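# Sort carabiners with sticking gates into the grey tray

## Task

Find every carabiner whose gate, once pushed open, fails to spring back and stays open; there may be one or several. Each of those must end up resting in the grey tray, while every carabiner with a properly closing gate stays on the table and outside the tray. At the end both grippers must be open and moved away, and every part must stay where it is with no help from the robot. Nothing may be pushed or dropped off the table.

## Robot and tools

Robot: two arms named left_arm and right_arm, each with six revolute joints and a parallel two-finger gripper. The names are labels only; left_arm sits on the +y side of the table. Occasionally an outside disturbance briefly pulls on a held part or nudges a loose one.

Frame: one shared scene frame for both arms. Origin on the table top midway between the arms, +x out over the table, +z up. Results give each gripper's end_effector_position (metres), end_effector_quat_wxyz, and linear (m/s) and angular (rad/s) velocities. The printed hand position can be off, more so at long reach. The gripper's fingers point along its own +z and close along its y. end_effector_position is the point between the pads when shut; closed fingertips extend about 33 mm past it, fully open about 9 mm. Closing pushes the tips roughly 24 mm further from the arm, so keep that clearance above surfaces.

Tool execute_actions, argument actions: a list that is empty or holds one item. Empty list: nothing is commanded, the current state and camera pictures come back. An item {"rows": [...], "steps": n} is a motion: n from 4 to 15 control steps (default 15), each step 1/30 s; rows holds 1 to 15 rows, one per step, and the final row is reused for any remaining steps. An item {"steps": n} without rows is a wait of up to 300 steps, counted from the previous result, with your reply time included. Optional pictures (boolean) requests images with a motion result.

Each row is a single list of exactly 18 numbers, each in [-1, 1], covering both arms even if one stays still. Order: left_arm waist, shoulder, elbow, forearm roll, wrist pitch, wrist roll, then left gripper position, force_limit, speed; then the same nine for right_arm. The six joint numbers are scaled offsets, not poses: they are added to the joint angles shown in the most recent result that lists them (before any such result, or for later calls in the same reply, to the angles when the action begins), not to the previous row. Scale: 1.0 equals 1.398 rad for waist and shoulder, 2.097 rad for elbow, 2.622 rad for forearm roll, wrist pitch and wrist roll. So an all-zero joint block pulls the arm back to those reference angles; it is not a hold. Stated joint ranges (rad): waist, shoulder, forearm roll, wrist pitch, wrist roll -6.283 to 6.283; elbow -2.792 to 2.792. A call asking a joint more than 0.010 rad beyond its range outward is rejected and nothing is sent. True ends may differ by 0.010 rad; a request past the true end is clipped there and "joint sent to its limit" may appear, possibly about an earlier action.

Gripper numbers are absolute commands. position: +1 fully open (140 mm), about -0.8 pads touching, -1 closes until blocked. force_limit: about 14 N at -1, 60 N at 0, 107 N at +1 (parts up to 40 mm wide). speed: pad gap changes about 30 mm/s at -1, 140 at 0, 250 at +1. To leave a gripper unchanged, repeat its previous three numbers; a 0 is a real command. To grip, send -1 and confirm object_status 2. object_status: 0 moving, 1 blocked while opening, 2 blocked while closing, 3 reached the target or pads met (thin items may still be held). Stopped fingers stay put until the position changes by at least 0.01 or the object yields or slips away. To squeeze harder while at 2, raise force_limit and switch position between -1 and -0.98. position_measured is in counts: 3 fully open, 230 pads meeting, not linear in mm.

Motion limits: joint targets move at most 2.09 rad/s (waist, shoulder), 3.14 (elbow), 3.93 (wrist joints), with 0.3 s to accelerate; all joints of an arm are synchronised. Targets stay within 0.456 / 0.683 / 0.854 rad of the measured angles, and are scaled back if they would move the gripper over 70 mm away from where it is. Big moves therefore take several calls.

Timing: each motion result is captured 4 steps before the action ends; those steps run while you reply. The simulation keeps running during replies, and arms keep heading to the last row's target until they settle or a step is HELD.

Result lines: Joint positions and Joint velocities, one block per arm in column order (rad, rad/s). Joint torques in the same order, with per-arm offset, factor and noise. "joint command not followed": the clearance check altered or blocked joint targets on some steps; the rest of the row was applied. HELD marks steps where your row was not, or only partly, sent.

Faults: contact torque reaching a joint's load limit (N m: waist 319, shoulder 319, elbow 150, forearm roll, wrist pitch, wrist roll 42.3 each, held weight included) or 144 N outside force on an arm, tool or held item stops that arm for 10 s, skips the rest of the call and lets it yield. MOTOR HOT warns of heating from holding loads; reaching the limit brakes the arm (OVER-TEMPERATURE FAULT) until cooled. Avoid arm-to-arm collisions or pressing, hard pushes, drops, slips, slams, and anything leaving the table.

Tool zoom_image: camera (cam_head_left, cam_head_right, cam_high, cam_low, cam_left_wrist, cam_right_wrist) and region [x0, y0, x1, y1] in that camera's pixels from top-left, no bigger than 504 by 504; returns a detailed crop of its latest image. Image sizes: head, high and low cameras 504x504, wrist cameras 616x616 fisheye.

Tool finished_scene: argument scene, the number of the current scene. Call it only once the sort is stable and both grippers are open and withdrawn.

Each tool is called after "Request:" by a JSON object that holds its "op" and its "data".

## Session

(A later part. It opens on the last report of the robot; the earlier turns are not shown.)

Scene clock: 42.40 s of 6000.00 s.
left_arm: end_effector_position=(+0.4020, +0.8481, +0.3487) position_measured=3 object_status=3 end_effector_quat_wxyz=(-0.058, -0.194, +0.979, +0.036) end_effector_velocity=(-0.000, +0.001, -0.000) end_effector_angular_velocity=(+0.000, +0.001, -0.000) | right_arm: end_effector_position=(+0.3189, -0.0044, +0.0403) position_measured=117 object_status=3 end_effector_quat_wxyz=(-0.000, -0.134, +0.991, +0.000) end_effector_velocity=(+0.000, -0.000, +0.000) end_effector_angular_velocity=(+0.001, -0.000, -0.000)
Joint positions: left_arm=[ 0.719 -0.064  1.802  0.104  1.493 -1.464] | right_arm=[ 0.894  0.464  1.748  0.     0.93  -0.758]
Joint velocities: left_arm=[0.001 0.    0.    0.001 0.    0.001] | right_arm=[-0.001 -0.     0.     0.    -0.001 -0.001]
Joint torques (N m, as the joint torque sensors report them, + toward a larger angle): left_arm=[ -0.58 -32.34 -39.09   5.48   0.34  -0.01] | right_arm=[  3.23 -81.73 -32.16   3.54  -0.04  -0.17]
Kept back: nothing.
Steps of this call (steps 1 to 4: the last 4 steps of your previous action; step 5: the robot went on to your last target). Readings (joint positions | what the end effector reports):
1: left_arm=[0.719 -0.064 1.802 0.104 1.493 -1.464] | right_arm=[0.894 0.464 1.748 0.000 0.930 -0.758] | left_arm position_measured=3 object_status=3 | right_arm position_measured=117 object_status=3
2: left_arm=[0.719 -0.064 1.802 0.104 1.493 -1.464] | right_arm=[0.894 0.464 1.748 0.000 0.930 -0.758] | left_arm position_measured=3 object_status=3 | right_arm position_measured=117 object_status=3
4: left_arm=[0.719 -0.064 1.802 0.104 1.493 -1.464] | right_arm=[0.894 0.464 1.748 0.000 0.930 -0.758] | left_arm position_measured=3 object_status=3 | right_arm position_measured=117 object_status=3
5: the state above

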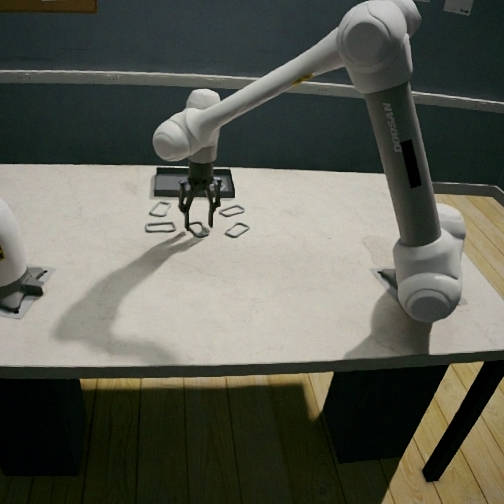

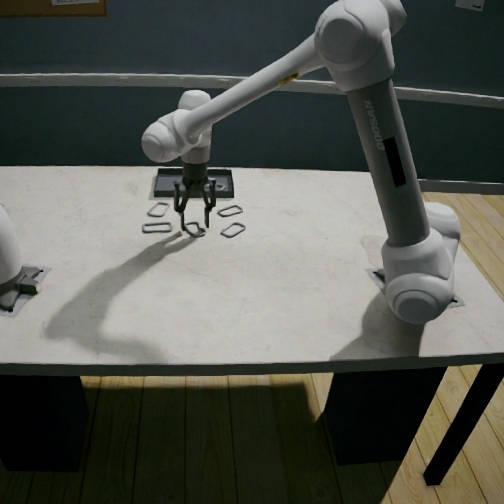

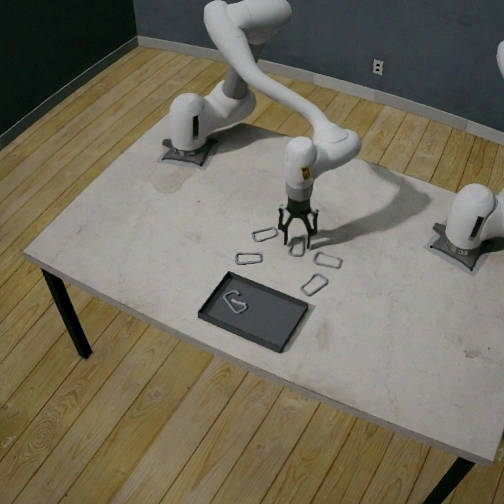

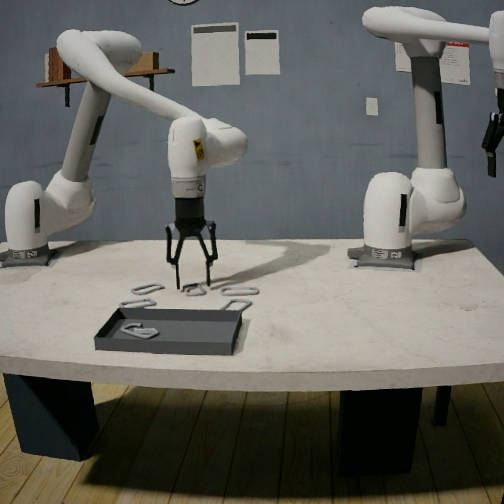

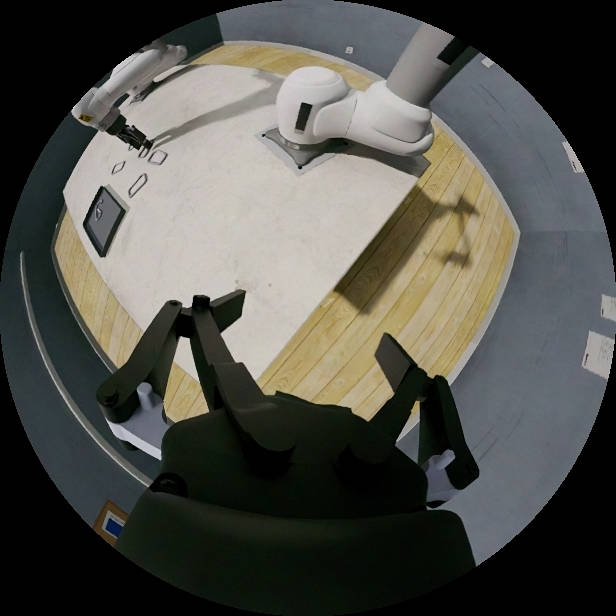

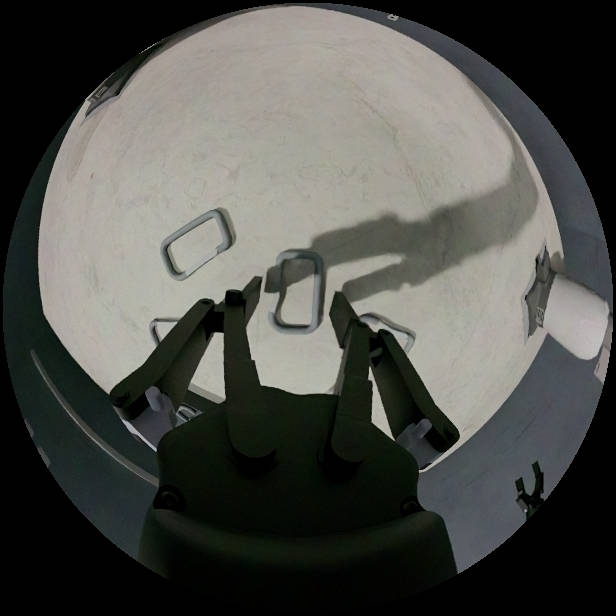

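Request:
{"op": "execute_actions", "data": {"actions": [{"rows":[[0,0,0,0,0,0,1,0,0,0,0.0007,0.0003,0,-0.0006,0,0.1,-0.3,0.3],[0,0,0,0,0,0,1,0,0,0,0.0007,0.0003,0,-0.0006,0,0.1,-0.3,0.3],[0,0,0,0,0,0,1,0,0,0,0.0007,0.0003,0,-0.0006,0,-0.41,-0.3,-0.3]],"steps":15}], "pictures": false}}

Request:
{"op": "execute_actions", "data": {"actions": [{"steps":14}], "pictures": true}}

Request:
{"op": "zoom_image", "data": {"camera": "cam_right_wrist", "region": [220,220,380,350]}}

Request:
{"op": "execute_actions", "data": {"actions": [{"rows":[[0,0,0,0,0,0,1,0,0,0,-0.002,-0.0009,0,0.0018,0,-0.41,-0.3,-0.3],[0,0,0,0,0,0,1,0,0,0,-0.002,-0.0009,0,0.0018,0,0.1,-0.3,0.3]],"steps":15}], "pictures": true}}

Request:
{"op": "zoom_image", "data": {"camera": "cam_right_wrist", "region": [180,100,480,362]}}

Scene clock: 43.03 s of 6000.00 s.
left_arm: end_effector_position=(+0.4020, +0.8481, +0.3487) position_measured=3 object_status=3 end_effector_quat_wxyz=(-0.058, -0.194, +0.979, +0.036) end_effector_velocity=(+0.001, -0.001, +0.000) end_effector_angular_velocity=(+0.000, +0.000, -0.003) | right_arm: end_effector_position=(+0.3190, -0.0043, +0.0394) position_measured=159 object_status=0 end_effector_quat_wxyz=(-0.000, -0.134, +0.991, +0.000) end_effector_velocity=(+0.004, +0.007, +0.005) end_effector_angular_velocity=(+0.010, -0.005, -0.000)
Joint positions: left_arm=[ 0.719 -0.064  1.802  0.104  1.493 -1.464] | right_arm=[ 0.894  0.465  1.748  0.     0.929 -0.758]
Joint velocities: left_arm=[-0.002  0.    -0.     0.     0.     0.   ] | right_arm=[-0.     0.    -0.012  0.     0.     0.   ]
Joint torques (N m, as the joint torque sensors report them, + toward a larger angle): left_arm=[ -0.3  -32.15 -39.07   5.49   0.35   0.02] | right_arm=[  2.06 -35.3   -8.47   3.09  -1.5   -0.05]
Steps of this call (steps 1 to 8: the robot went on to your last target; steps 9 to 19: the first 11 steps of this action). Readings (joint positions | what the end effector reports):
9: left_arm=[0.719 -0.064 1.802 0.104 1.493 -1.464] | right_arm=[0.894 0.464 1.748 0.000 0.930 -0.758] | left_arm position_measured=3 object_status=3 | right_arm position_measured=117 object_status=3
10: left_arm=[0.719 -0.064 1.802 0.104 1.493 -1.464] | right_arm=[0.894 0.464 1.748 0.000 0.930 -0.758] | left_arm position_measured=3 object_status=3 | right_arm position_measured=117 object_status=3
12: left_arm=[0.719 -0.064 1.802 0.104 1.493 -1.464] | right_arm=[0.894 0.465 1.748 0.000 0.929 -0.758] | left_arm position_measured=3 object_status=3 | right_arm position_measured=119 object_status=0
16: left_arm=[0.719 -0.064 1.802 0.104 1.493 -1.464] | right_arm=[0.894 0.465 1.748 0.000 0.929 -0.758] | left_arm position_measured=3 object_status=3 | right_arm position_measured=142 object_status=0
19: the state above

Scene clock: 43.50 s of 6000.00 s.
left_arm: end_effector_position=(+0.4020, +0.8481, +0.3487) position_measured=3 object_status=3 end_effector_quat_wxyz=(-0.058, -0.194, +0.979, +0.036) end_effector_velocity=(-0.001, +0.001, +0.000) end_effector_angular_velocity=(+0.000, -0.001, +0.003) | right_arm: end_effector_position=(+0.3190, -0.0043, +0.0396) position_measured=177 object_status=2 end_effector_quat_wxyz=(-0.000, -0.134, +0.991, +0.000) end_effector_velocity=(+0.000, +0.000, +0.000) end_effector_angular_velocity=(+0.001, -0.001, +0.000)
Joint positions: left_arm=[ 0.719 -0.064  1.802  0.104  1.493 -1.464] | right_arm=[ 0.894  0.464  1.748  0.     0.929 -0.758]
Joint velocities: left_arm=[ 0.002 -0.001  0.     0.    -0.    -0.001] | right_arm=[-0. -0. -0. -0. -0. -0.]
Joint torques (N m, as the joint torque sensors report them, + toward a larger angle): left_arm=[  0.1  -32.53 -39.15   5.38   0.28   0.06] | right_arm=[-3.7   7.26 23.63  0.79  1.83 -0.22]
Kept back: nothing.
Steps of this call (steps 1 to 4: the last 4 steps of your previous action; steps 5 to 14: the robot went on to your last target). Readings (joint positions | what the end effector reports):
1: left_arm=[0.719 -0.064 1.802 0.104 1.493 -1.464] | right_arm=[0.894 0.465 1.748 0.000 0.929 -0.758] | left_arm position_measured=3 object_status=3 | right_arm position_measured=165 object_status=0
2: left_arm=[0.719 -0.064 1.802 0.104 1.493 -1.464] | right_arm=[0.894 0.465 1.748 0.000 0.929 -0.758] | left_arm position_measured=3 object_status=3 | right_arm position_measured=170 object_status=0
4: left_arm=[0.719 -0.064 1.802 0.104 1.493 -1.464] | right_arm=[0.894 0.464 1.748 0.000 0.929 -0.758] | left_arm position_measured=3 object_status=3 | right_arm position_measured=177 object_status=0
8: left_arm=[0.719 -0.064 1.802 0.104 1.493 -1.464] | right_arm=[0.894 0.464 1.748 0.000 0.929 -0.758] | left_arm position_measured=3 object_status=3 | right_arm position_measured=177 object_status=0
14: the state above

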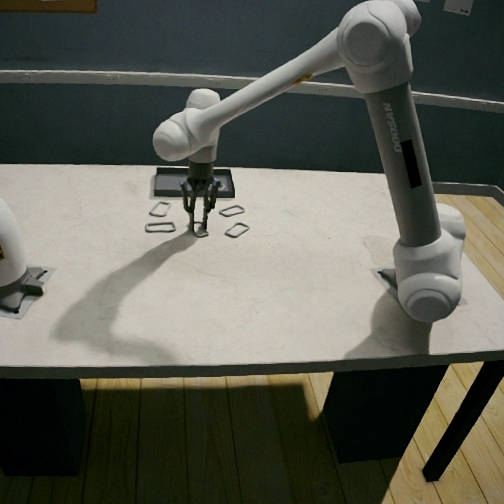

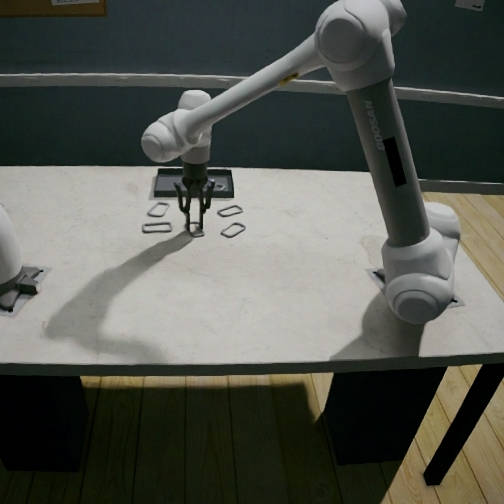

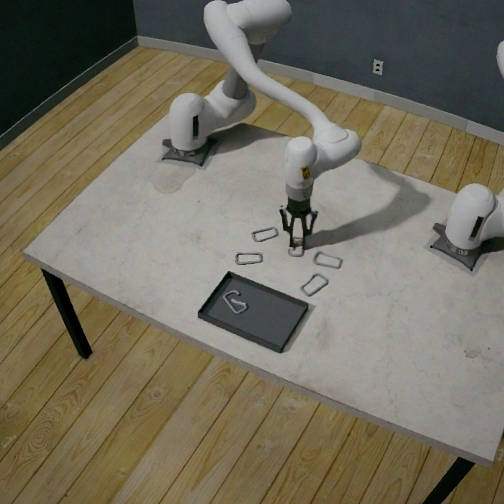

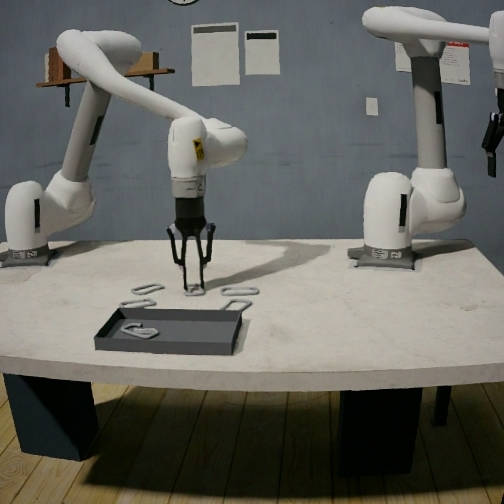

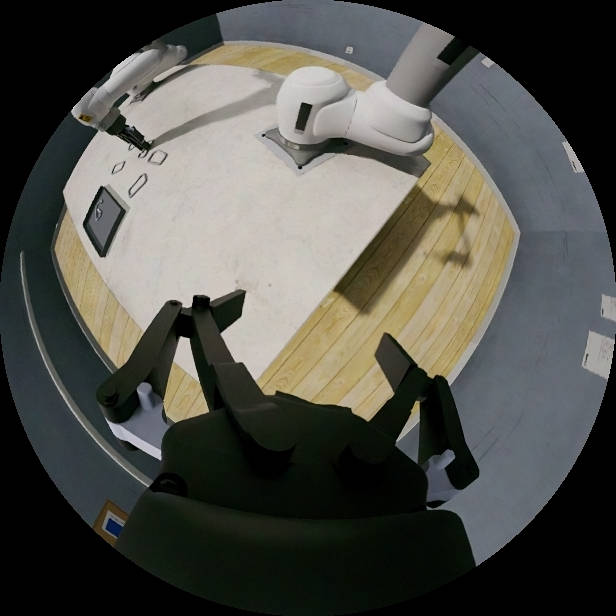

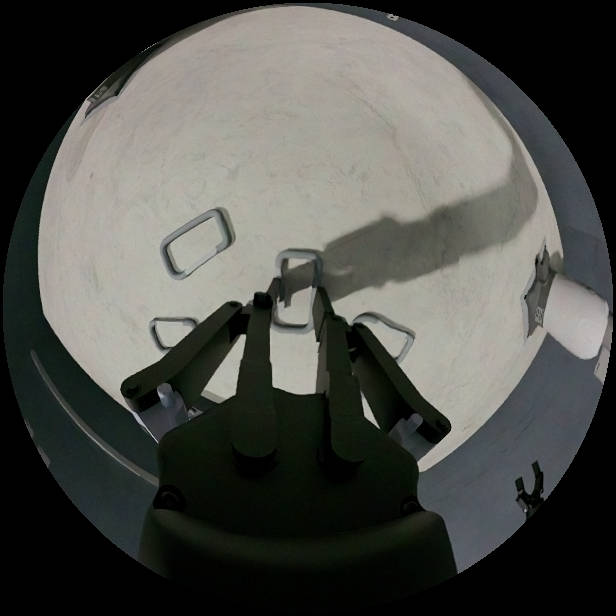

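Region (220, 220, 380, 350) of cam_right_wrist's 616x616 image, scaled by 3.150, with more detail than that image has; it fills the top 410 rows of this view, and the rest is white.

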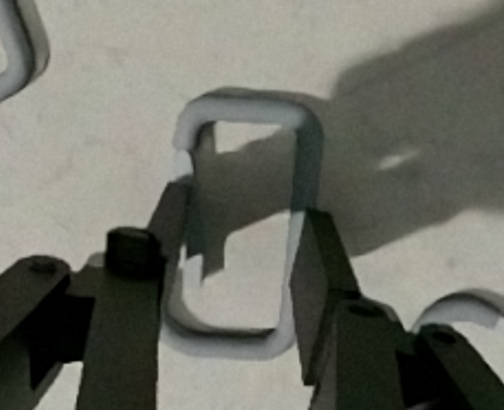

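Scene clock: 43.87 s of 6000.00 s.
left_arm: end_effector_position=(+0.4020, +0.8481, +0.3487) position_measured=3 object_status=3 end_effector_quat_wxyz=(-0.058, -0.194, +0.979, +0.036) end_effector_velocity=(-0.000, +0.000, +0.000) end_effector_angular_velocity=(-0.000, -0.000, +0.000) | right_arm: end_effector_position=(+0.3190, -0.0044, +0.0421) position_measured=117 object_status=0 end_effector_quat_wxyz=(-0.000, -0.134, +0.991, +0.000) end_effector_velocity=(+0.001, +0.001, +0.003) end_effector_angular_velocity=(+0.003, -0.002, -0.000)
Joint positions: left_arm=[ 0.719 -0.064  1.802  0.104  1.493 -1.464] | right_arm=[ 0.894  0.462  1.747  0.     0.933 -0.758]
Joint velocities: left_arm=[ 0.001 -0.     0.    -0.    -0.     0.001] | right_arm=[-0.    -0.003 -0.001 -0.     0.001  0.   ]
Joint torques (N m, as the joint torque sensors report them, + toward a larger angle): left_arm=[ -0.56 -31.81 -39.14   5.64   0.46   0.  ] | right_arm=[  2.11 -79.82 -31.82   3.48  -0.31  -0.21]
Steps of this call (steps 1 to 11: the first 11 steps of this action). Readings (joint positions | what the end effector reports):
1: left_arm=[0.719 -0.064 1.802 0.104 1.493 -1.464] | right_arm=[0.894 0.464 1.748 0.000 0.929 -0.758] | left_arm position_measured=3 object_status=3 | right_arm position_measured=177 object_status=2
2: left_arm=[0.719 -0.064 1.802 0.104 1.493 -1.464] | right_arm=[0.894 0.464 1.748 0.000 0.929 -0.758] | left_arm position_measured=3 object_status=3 | right_arm position_measured=177 object_status=0
4: left_arm=[0.719 -0.064 1.802 0.104 1.493 -1.464] | right_arm=[0.894 0.464 1.748 0.000 0.932 -0.758] | left_arm position_measured=3 object_status=3 | right_arm position_measured=164 object_status=0
8: left_arm=[0.719 -0.064 1.802 0.104 1.493 -1.464] | right_arm=[0.894 0.462 1.747 0.000 0.933 -0.758] | left_arm position_measured=3 object_status=3 | right_arm position_measured=126 object_status=0
11: the state above

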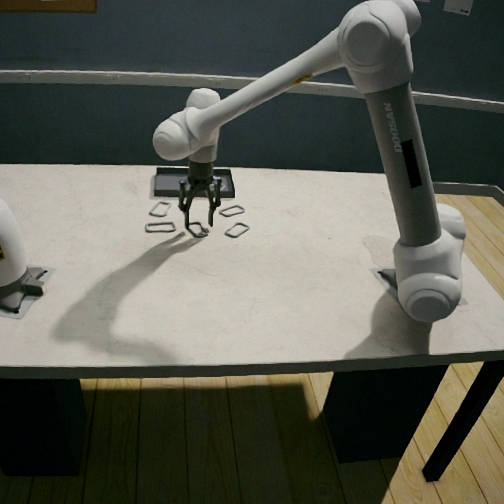

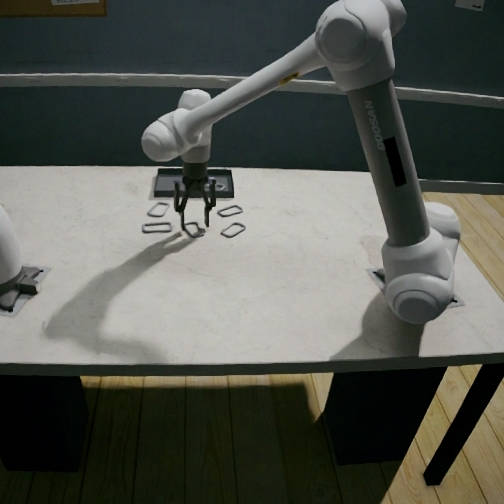

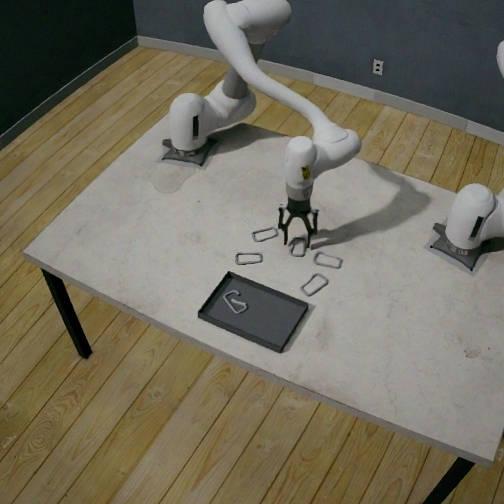

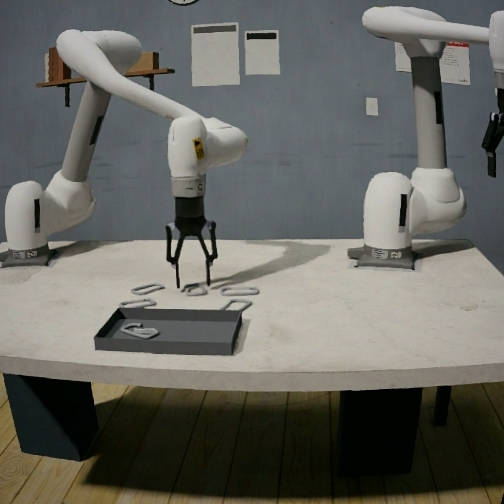

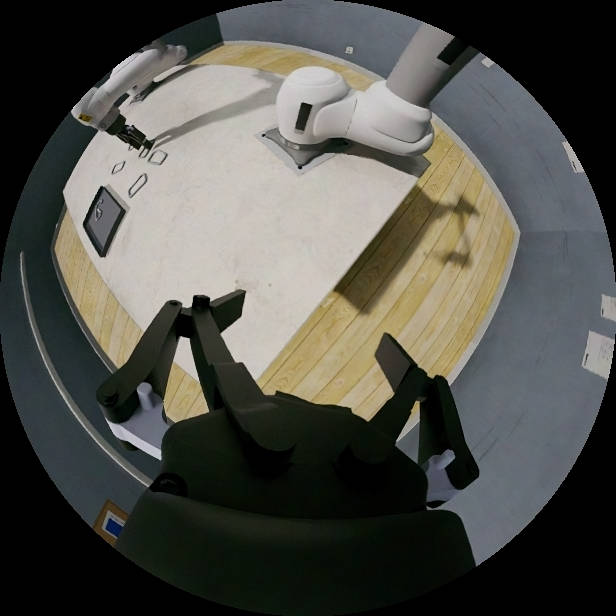

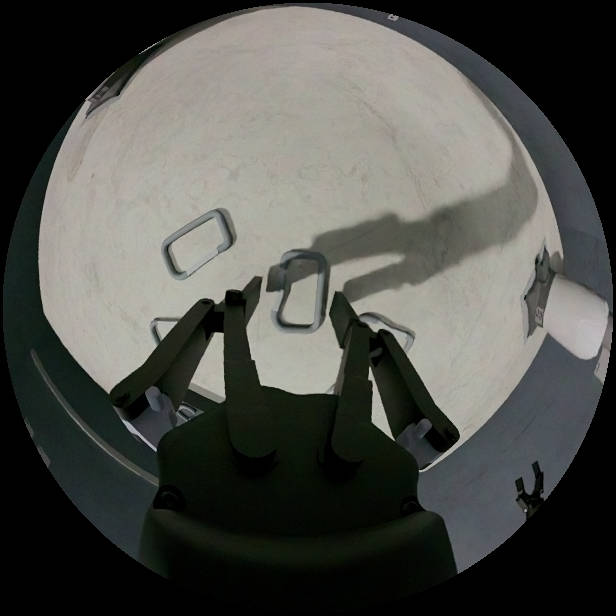

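Region (180, 100, 480, 362) of cam_right_wrist's 616x616 image, scaled by 1.680, with more detail than that image has; it fills the top 440 rows of this view, and the rest is white.

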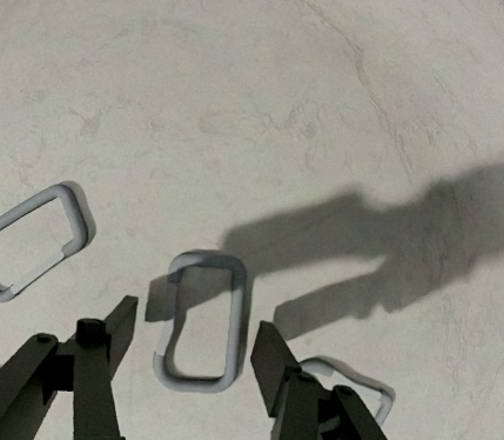

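Request:
{"op": "execute_actions", "data": {"actions": [{"rows":[[0,0,0,0,0,0,1,0,0,0,-0.022,-0.0097,0,0.0195,0,0.1,-0.3,0.3],[0,0,0,0,0,0,1,0,0,0,-0.022,-0.0097,0,0.0195,0,0.1,-0.3,0.3],[0,0,0,0,0,0,1,0,0,0,-0.022,-0.0097,0,0.0195,0,0.1,-0.3,0.3],[0,0,0,0,0,0,1,0,0,0,-0.022,-0.0097,0,0.0195,0,0.1,-0.3,0.3],[0,0,0,0,0,0,1,0,0,0,-0.022,-0.0097,0,0.0195,0,0.1,-0.3,0.3],[0,0,0,0,0,0,1,0,0,0.0276,0.1088,-0.1537,0,0.0647,-0.3629,0.1,-0.3,0.3]],"steps":15}], "pictures": false}}

Request:
{"op": "execute_actions", "data": {"actions": [{"steps":14}], "pictures": true}}

Request:
{"op": "zoom_image", "data": {"camera": "cam_right_wrist", "region": [200,200,400,362]}}

Scene clock: 45.27 s of 6000.00 s.
left_arm: end_effector_position=(+0.4020, +0.8481, +0.3487) position_measured=3 object_status=3 end_effector_quat_wxyz=(-0.058, -0.194, +0.979, +0.036) end_effector_velocity=(+0.000, -0.000, -0.000) end_effector_angular_velocity=(-0.000, +0.000, -0.001) | right_arm: end_effector_position=(+0.3273, +0.0236, +0.0773) position_measured=117 object_status=3 end_effector_quat_wxyz=(-0.000, -0.225, +0.974, +0.000) end_effector_velocity=(+0.096, +0.338, +0.030) end_effector_angular_velocity=(+0.042, -0.022, +2.185)
Joint positions: left_arm=[ 0.719 -0.064  1.802  0.104  1.493 -1.464] | right_arm=[ 0.902  0.469  1.66   0.001  1.013 -0.935]
Joint velocities: left_arm=[-0.001  0.    -0.     0.    -0.     0.001] | right_arm=[ 0.095  0.43  -0.749  0.     0.272 -2.09 ]
Joint torques (N m, as the joint torque sensors report them, + toward a larger angle): left_arm=[ -0.07 -32.73 -39.17   5.4    0.28   0.02] | right_arm=[  1.12 -68.99 -38.04   4.35  -0.87  -0.61]
Steps of this call (steps 1 to 4: the last 4 steps of your previous action; steps 5 to 15: the robot went on to your last target; steps 16 to 31: nothing new was sent; steps 32 to 42: the first 11 steps of this action). Readings (joint positions | what the end effector reports):
32: left_arm=[0.719 -0.064 1.802 0.104 1.493 -1.464] | right_arm=[0.894 0.462 1.746 0.000 0.933 -0.758] | left_arm position_measured=3 object_status=3 | right_arm position_measured=117 object_status=3
33: left_arm=[0.719 -0.064 1.802 0.104 1.493 -1.464] | right_arm=[0.894 0.458 1.744 0.000 0.939 -0.758] | left_arm position_measured=3 object_status=3 | right_arm position_measured=117 object_status=3
35: left_arm=[0.719 -0.064 1.802 0.104 1.493 -1.464] | right_arm=[0.894 0.442 1.733 0.001 0.965 -0.758] | left_arm position_measured=3 object_status=3 | right_arm position_measured=117 object_status=3
39: left_arm=[0.719 -0.064 1.802 0.104 1.493 -1.464] | right_arm=[0.895 0.439 1.716 0.001 0.988 -0.786] | left_arm position_measured=3 object_status=3 | right_arm position_measured=117 object_status=3
42: the state above

Scene clock: 45.73 s of 6000.00 s.
left_arm: end_effector_position=(+0.4020, +0.8481, +0.3487) position_measured=3 object_status=3 end_effector_quat_wxyz=(-0.058, -0.194, +0.979, +0.036) end_effector_velocity=(-0.000, +0.001, +0.000) end_effector_angular_velocity=(+0.000, -0.000, +0.004) | right_arm: end_effector_position=(+0.3503, +0.1246, +0.0747) position_measured=117 object_status=3 end_effector_quat_wxyz=(+0.000, -0.588, +0.809, +0.000) end_effector_velocity=(+0.001, +0.006, +0.002) end_effector_angular_velocity=(+0.002, -0.001, +0.048)
Joint positions: left_arm=[ 0.719 -0.064  1.802  0.104  1.493 -1.464] | right_arm=[ 0.932  0.614  1.425  0.     1.102 -1.706]
Joint velocities: left_arm=[ 0.002 -0.    -0.    -0.     0.    -0.003] | right_arm=[ 0.001  0.005 -0.014  0.     0.006 -0.046]
Joint torques (N m, as the joint torque sensors report them, + toward a larger angle): left_arm=[ -0.76 -32.2  -39.27   5.46   0.38   0.06] | right_arm=[   1.43 -100.36  -35.5     4.07   -0.31   -0.33]
Kept back: nothing.
Steps of this call (steps 1 to 4: the last 4 steps of your previous action; steps 5 to 14: the robot went on to your last target). Readings (joint positions | what the end effector reports):
1: left_arm=[0.719 -0.064 1.802 0.104 1.493 -1.464] | right_arm=[0.905 0.484 1.634 0.001 1.022 -1.012] | left_arm position_measured=3 object_status=3 | right_arm position_measured=117 object_status=3
2: left_arm=[0.719 -0.064 1.802 0.104 1.493 -1.464] | right_arm=[0.908 0.500 1.609 0.000 1.031 -1.093] | left_arm position_measured=3 object_status=3 | right_arm position_measured=117 object_status=3
4: left_arm=[0.719 -0.064 1.802 0.104 1.493 -1.464] | right_arm=[0.915 0.530 1.562 0.000 1.050 -1.253] | left_arm position_measured=3 object_status=3 | right_arm position_measured=117 object_status=3
8: left_arm=[0.719 -0.064 1.802 0.104 1.493 -1.464] | right_arm=[0.926 0.584 1.473 0.000 1.084 -1.547] | left_arm position_measured=3 object_status=3 | right_arm position_measured=117 object_status=3
14: the state above

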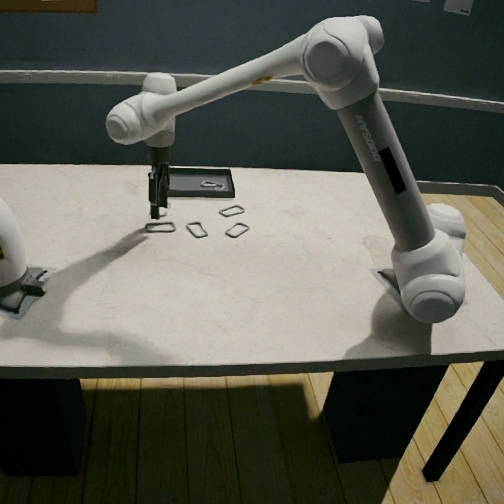

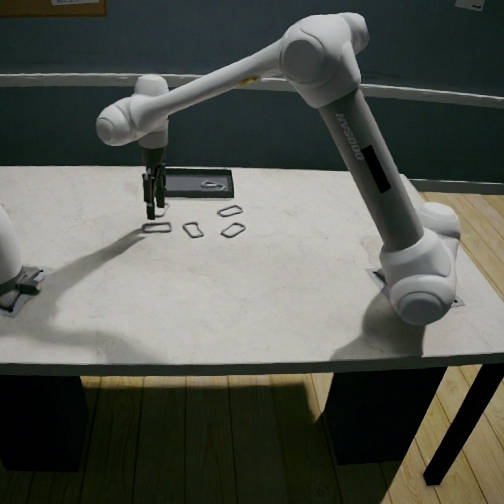

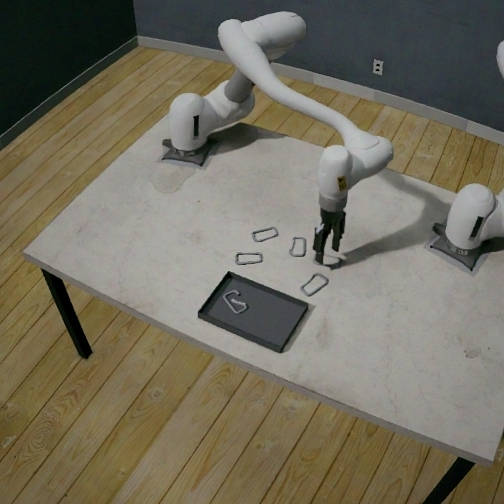

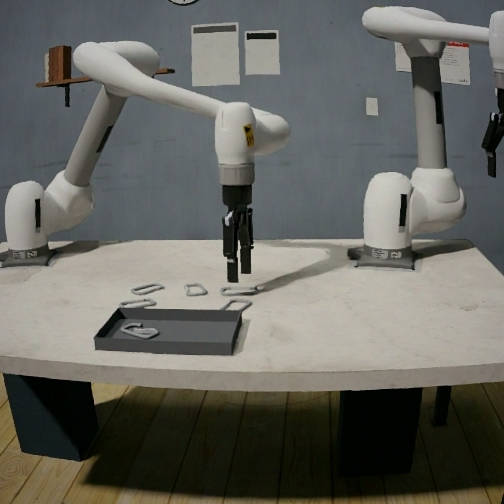

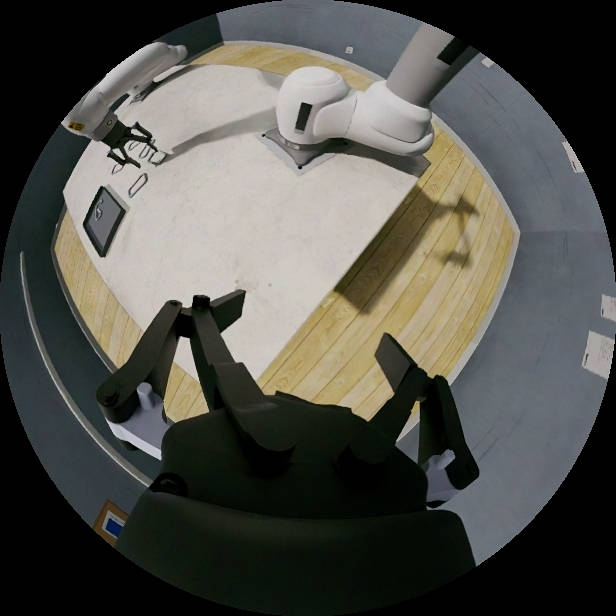

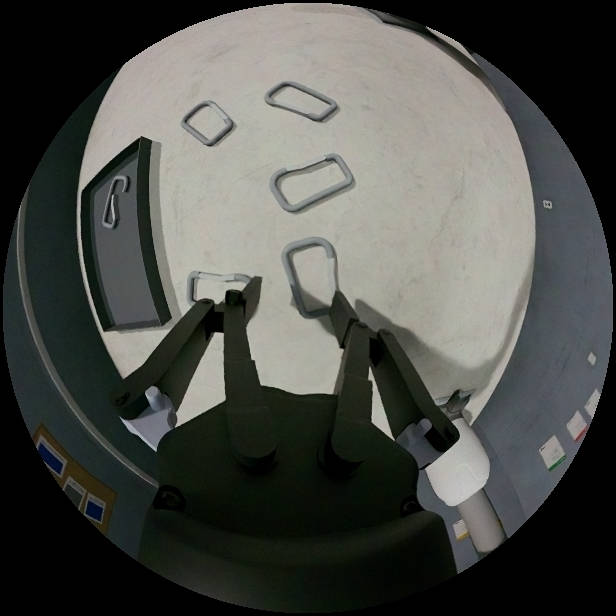

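Region (200, 200, 400, 362) of cam_right_wrist's 616x616 image, scaled by 2.520, with more detail than that image has; it fills the top 408 rows of this view, and the rest is white.

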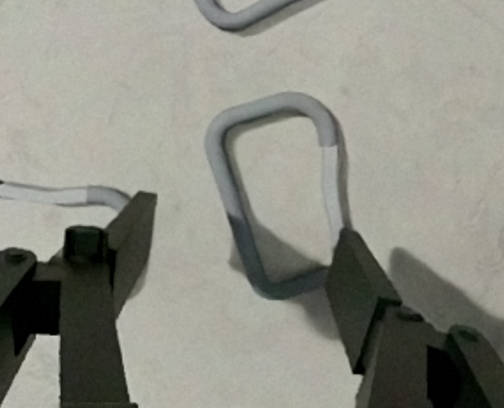

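Request:
{"op": "execute_actions", "data": {"actions": [{"rows":[[0,0,0,0,0,0,1,0,0,0.0093,-0.008,0.012,0,-0.005,-0.0347,0.1,-0.3,0.3],[0,0,0,0,0,0,1,0,0,0.0093,-0.008,0.012,0,-0.005,-0.0347,0.1,-0.3,0.3],[0,0,0,0,0,0,1,0,0,0.0093,-0.008,0.012,0,-0.005,-0.0347,0.1,-0.3,0.3],[0,0,0,0,0,0,1,0,0,0.0093,-0.0011,0.0255,0,-0.0196,-0.0347,0.1,-0.3,0.3]],"steps":15}], "pictures": false}}

Request:
{"op": "execute_actions", "data": {"actions": [{"steps":6}], "pictures": true}}

Request:
{"op": "zoom_image", "data": {"camera": "cam_right_wrist", "region": [220,220,380,350]}}

Scene clock: 46.47 s of 6000.00 s.
left_arm: end_effector_position=(+0.4020, +0.8481, +0.3487) position_measured=3 object_status=3 end_effector_quat_wxyz=(-0.058, -0.194, +0.979, +0.036) end_effector_velocity=(-0.000, -0.000, +0.000) end_effector_angular_velocity=(+0.001, -0.000, -0.000) | right_arm: end_effector_position=(+0.3341, +0.1159, +0.0509) position_measured=117 object_status=3 end_effector_quat_wxyz=(-0.000, -0.628, +0.778, +0.000) end_effector_velocity=(-0.003, -0.004, -0.016) end_effector_angular_velocity=(-0.001, +0.001, +0.016)
Joint positions: left_arm=[ 0.719 -0.064  1.802  0.104  1.493 -1.464] | right_arm=[ 0.945  0.612  1.477  0.     1.053 -1.796]
Joint velocities: left_arm=[-0.001 -0.001 -0.     0.001 -0.    -0.001] | right_arm=[ 0.002  0.007  0.022  0.    -0.027 -0.015]
Joint torques (N m, as the joint torque sensors report them, + toward a larger angle): left_arm=[ -0.45 -32.65 -38.96   5.38   0.34  -0.03] | right_arm=[  4.33 -97.97 -35.07   4.06  -0.21  -0.02]
Steps of this call (steps 1 to 11: the robot went on to your last target; steps 12 to 22: the first 11 steps of this action). Readings (joint positions | what the end effector reports):
12: left_arm=[0.719 -0.064 1.802 0.104 1.493 -1.464] | right_arm=[0.933 0.614 1.424 0.000 1.103 -1.709] | left_arm position_measured=3 object_status=3 | right_arm position_measured=117 object_status=3
13: left_arm=[0.719 -0.064 1.802 0.104 1.493 -1.464] | right_arm=[0.934 0.614 1.426 0.000 1.102 -1.717] | left_arm position_measured=3 object_status=3 | right_arm position_measured=117 object_status=3
15: left_arm=[0.719 -0.064 1.802 0.104 1.493 -1.464] | right_arm=[0.940 0.608 1.439 0.000 1.096 -1.758] | left_arm position_measured=3 object_status=3 | right_arm position_measured=117 object_status=3
19: left_arm=[0.719 -0.064 1.802 0.104 1.493 -1.464] | right_arm=[0.945 0.611 1.472 0.000 1.059 -1.793] | left_arm position_measured=3 object_status=3 | right_arm position_measured=117 object_status=3
22: the state above

Scene clock: 46.67 s of 6000.00 s.
left_arm: end_effector_position=(+0.4020, +0.8481, +0.3487) position_measured=3 object_status=3 end_effector_quat_wxyz=(-0.058, -0.194, +0.979, +0.036) end_effector_velocity=(+0.001, -0.000, -0.001) end_effector_angular_velocity=(-0.001, +0.002, -0.002) | right_arm: end_effector_position=(+0.3338, +0.1156, +0.0498) position_measured=117 object_status=3 end_effector_quat_wxyz=(-0.000, -0.629, +0.777, +0.000) end_effector_velocity=(+0.000, -0.000, -0.000) end_effector_angular_velocity=(+0.000, -0.001, +0.001)
Joint positions: left_arm=[ 0.719 -0.064  1.802  0.104  1.493 -1.464] | right_arm=[ 0.945  0.612  1.478  0.     1.051 -1.797]
Joint velocities: left_arm=[-0.002  0.003 -0.     0.     0.     0.   ] | right_arm=[-0.     0.     0.    -0.001 -0.001 -0.001]
Joint torques (N m, as the joint torque sensors report them, + toward a larger angle): left_arm=[ -0.24 -31.48 -39.     5.51   0.38   0.09] | right_arm=[  2.84 -97.45 -34.93   3.91  -0.16  -0.48]
Kept back: nothing.
Steps of this call (steps 1 to 4: the last 4 steps of your previous action; steps 5 to 6: the robot went on to your last target). Readings (joint positions | what the end effector reports):
1: left_arm=[0.719 -0.064 1.802 0.104 1.493 -1.464] | right_arm=[0.945 0.612 1.478 0.000 1.052 -1.797] | left_arm position_measured=3 object_status=3 | right_arm position_measured=117 object_status=3
2: left_arm=[0.719 -0.064 1.802 0.104 1.493 -1.464] | right_arm=[0.945 0.612 1.478 0.000 1.052 -1.797] | left_arm position_measured=3 object_status=3 | right_arm position_measured=117 object_status=3
4: left_arm=[0.719 -0.064 1.802 0.104 1.493 -1.464] | right_arm=[0.945 0.612 1.478 0.000 1.051 -1.797] | left_arm position_measured=3 object_status=3 | right_arm position_measured=117 object_status=3
6: the state above

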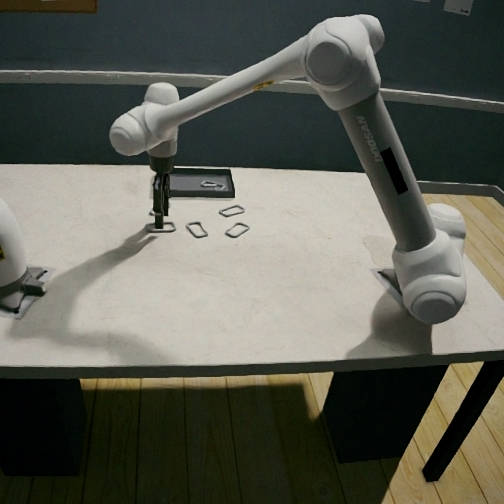

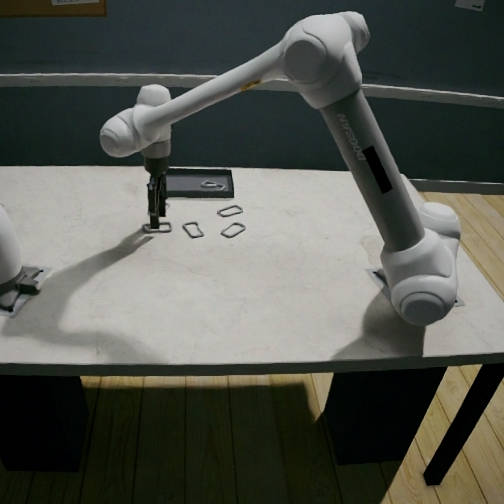

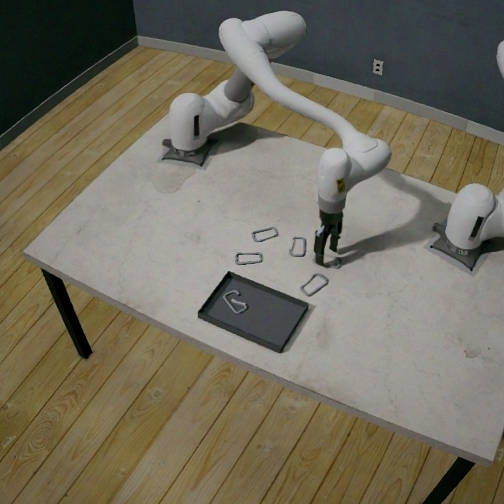

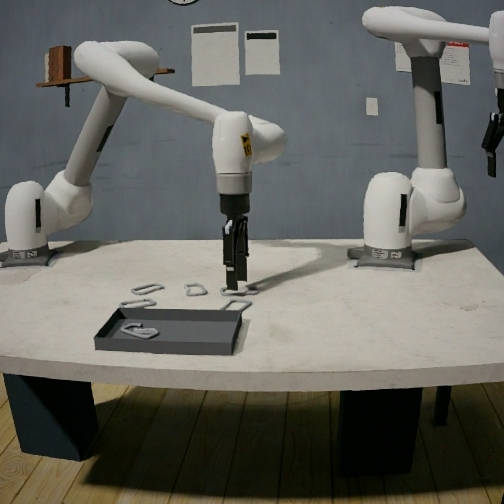

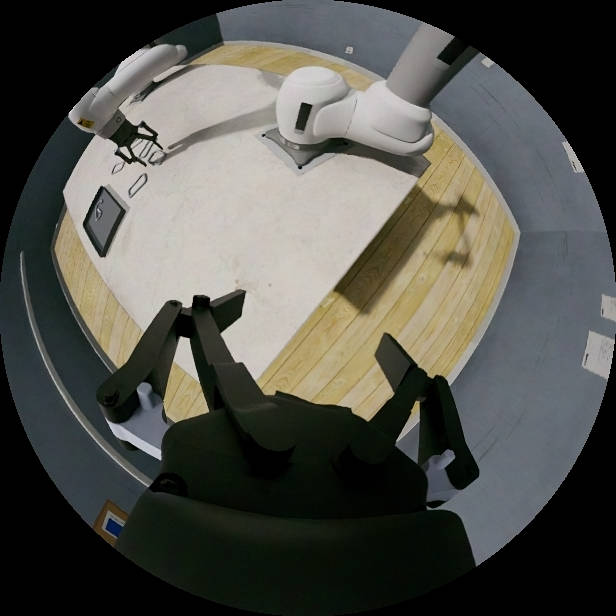

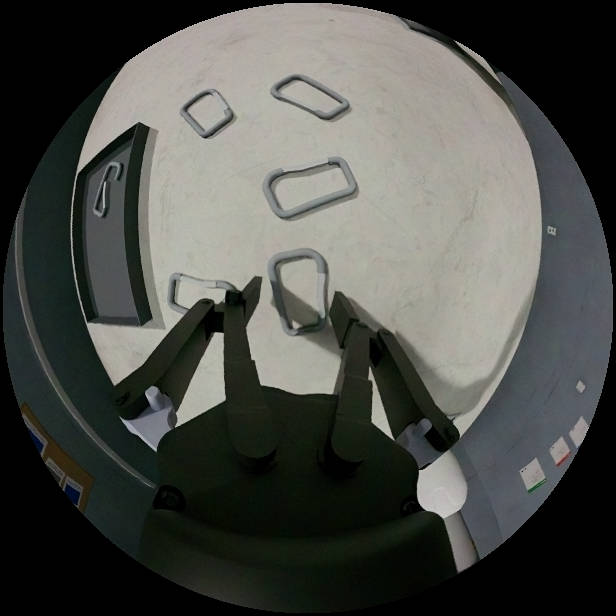

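Region (220, 220, 380, 350) of cam_right_wrist's 616x616 image, scaled by 3.150, with more detail than that image has; it fills the top 410 rows of this view, and the rest is white.

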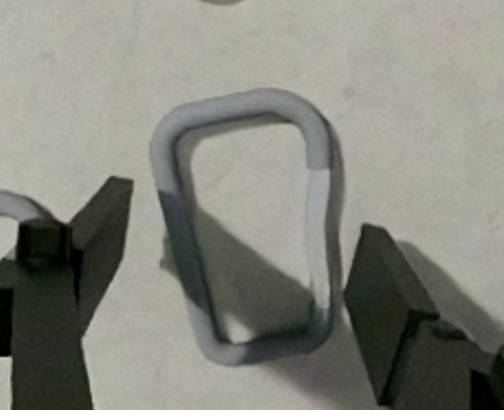

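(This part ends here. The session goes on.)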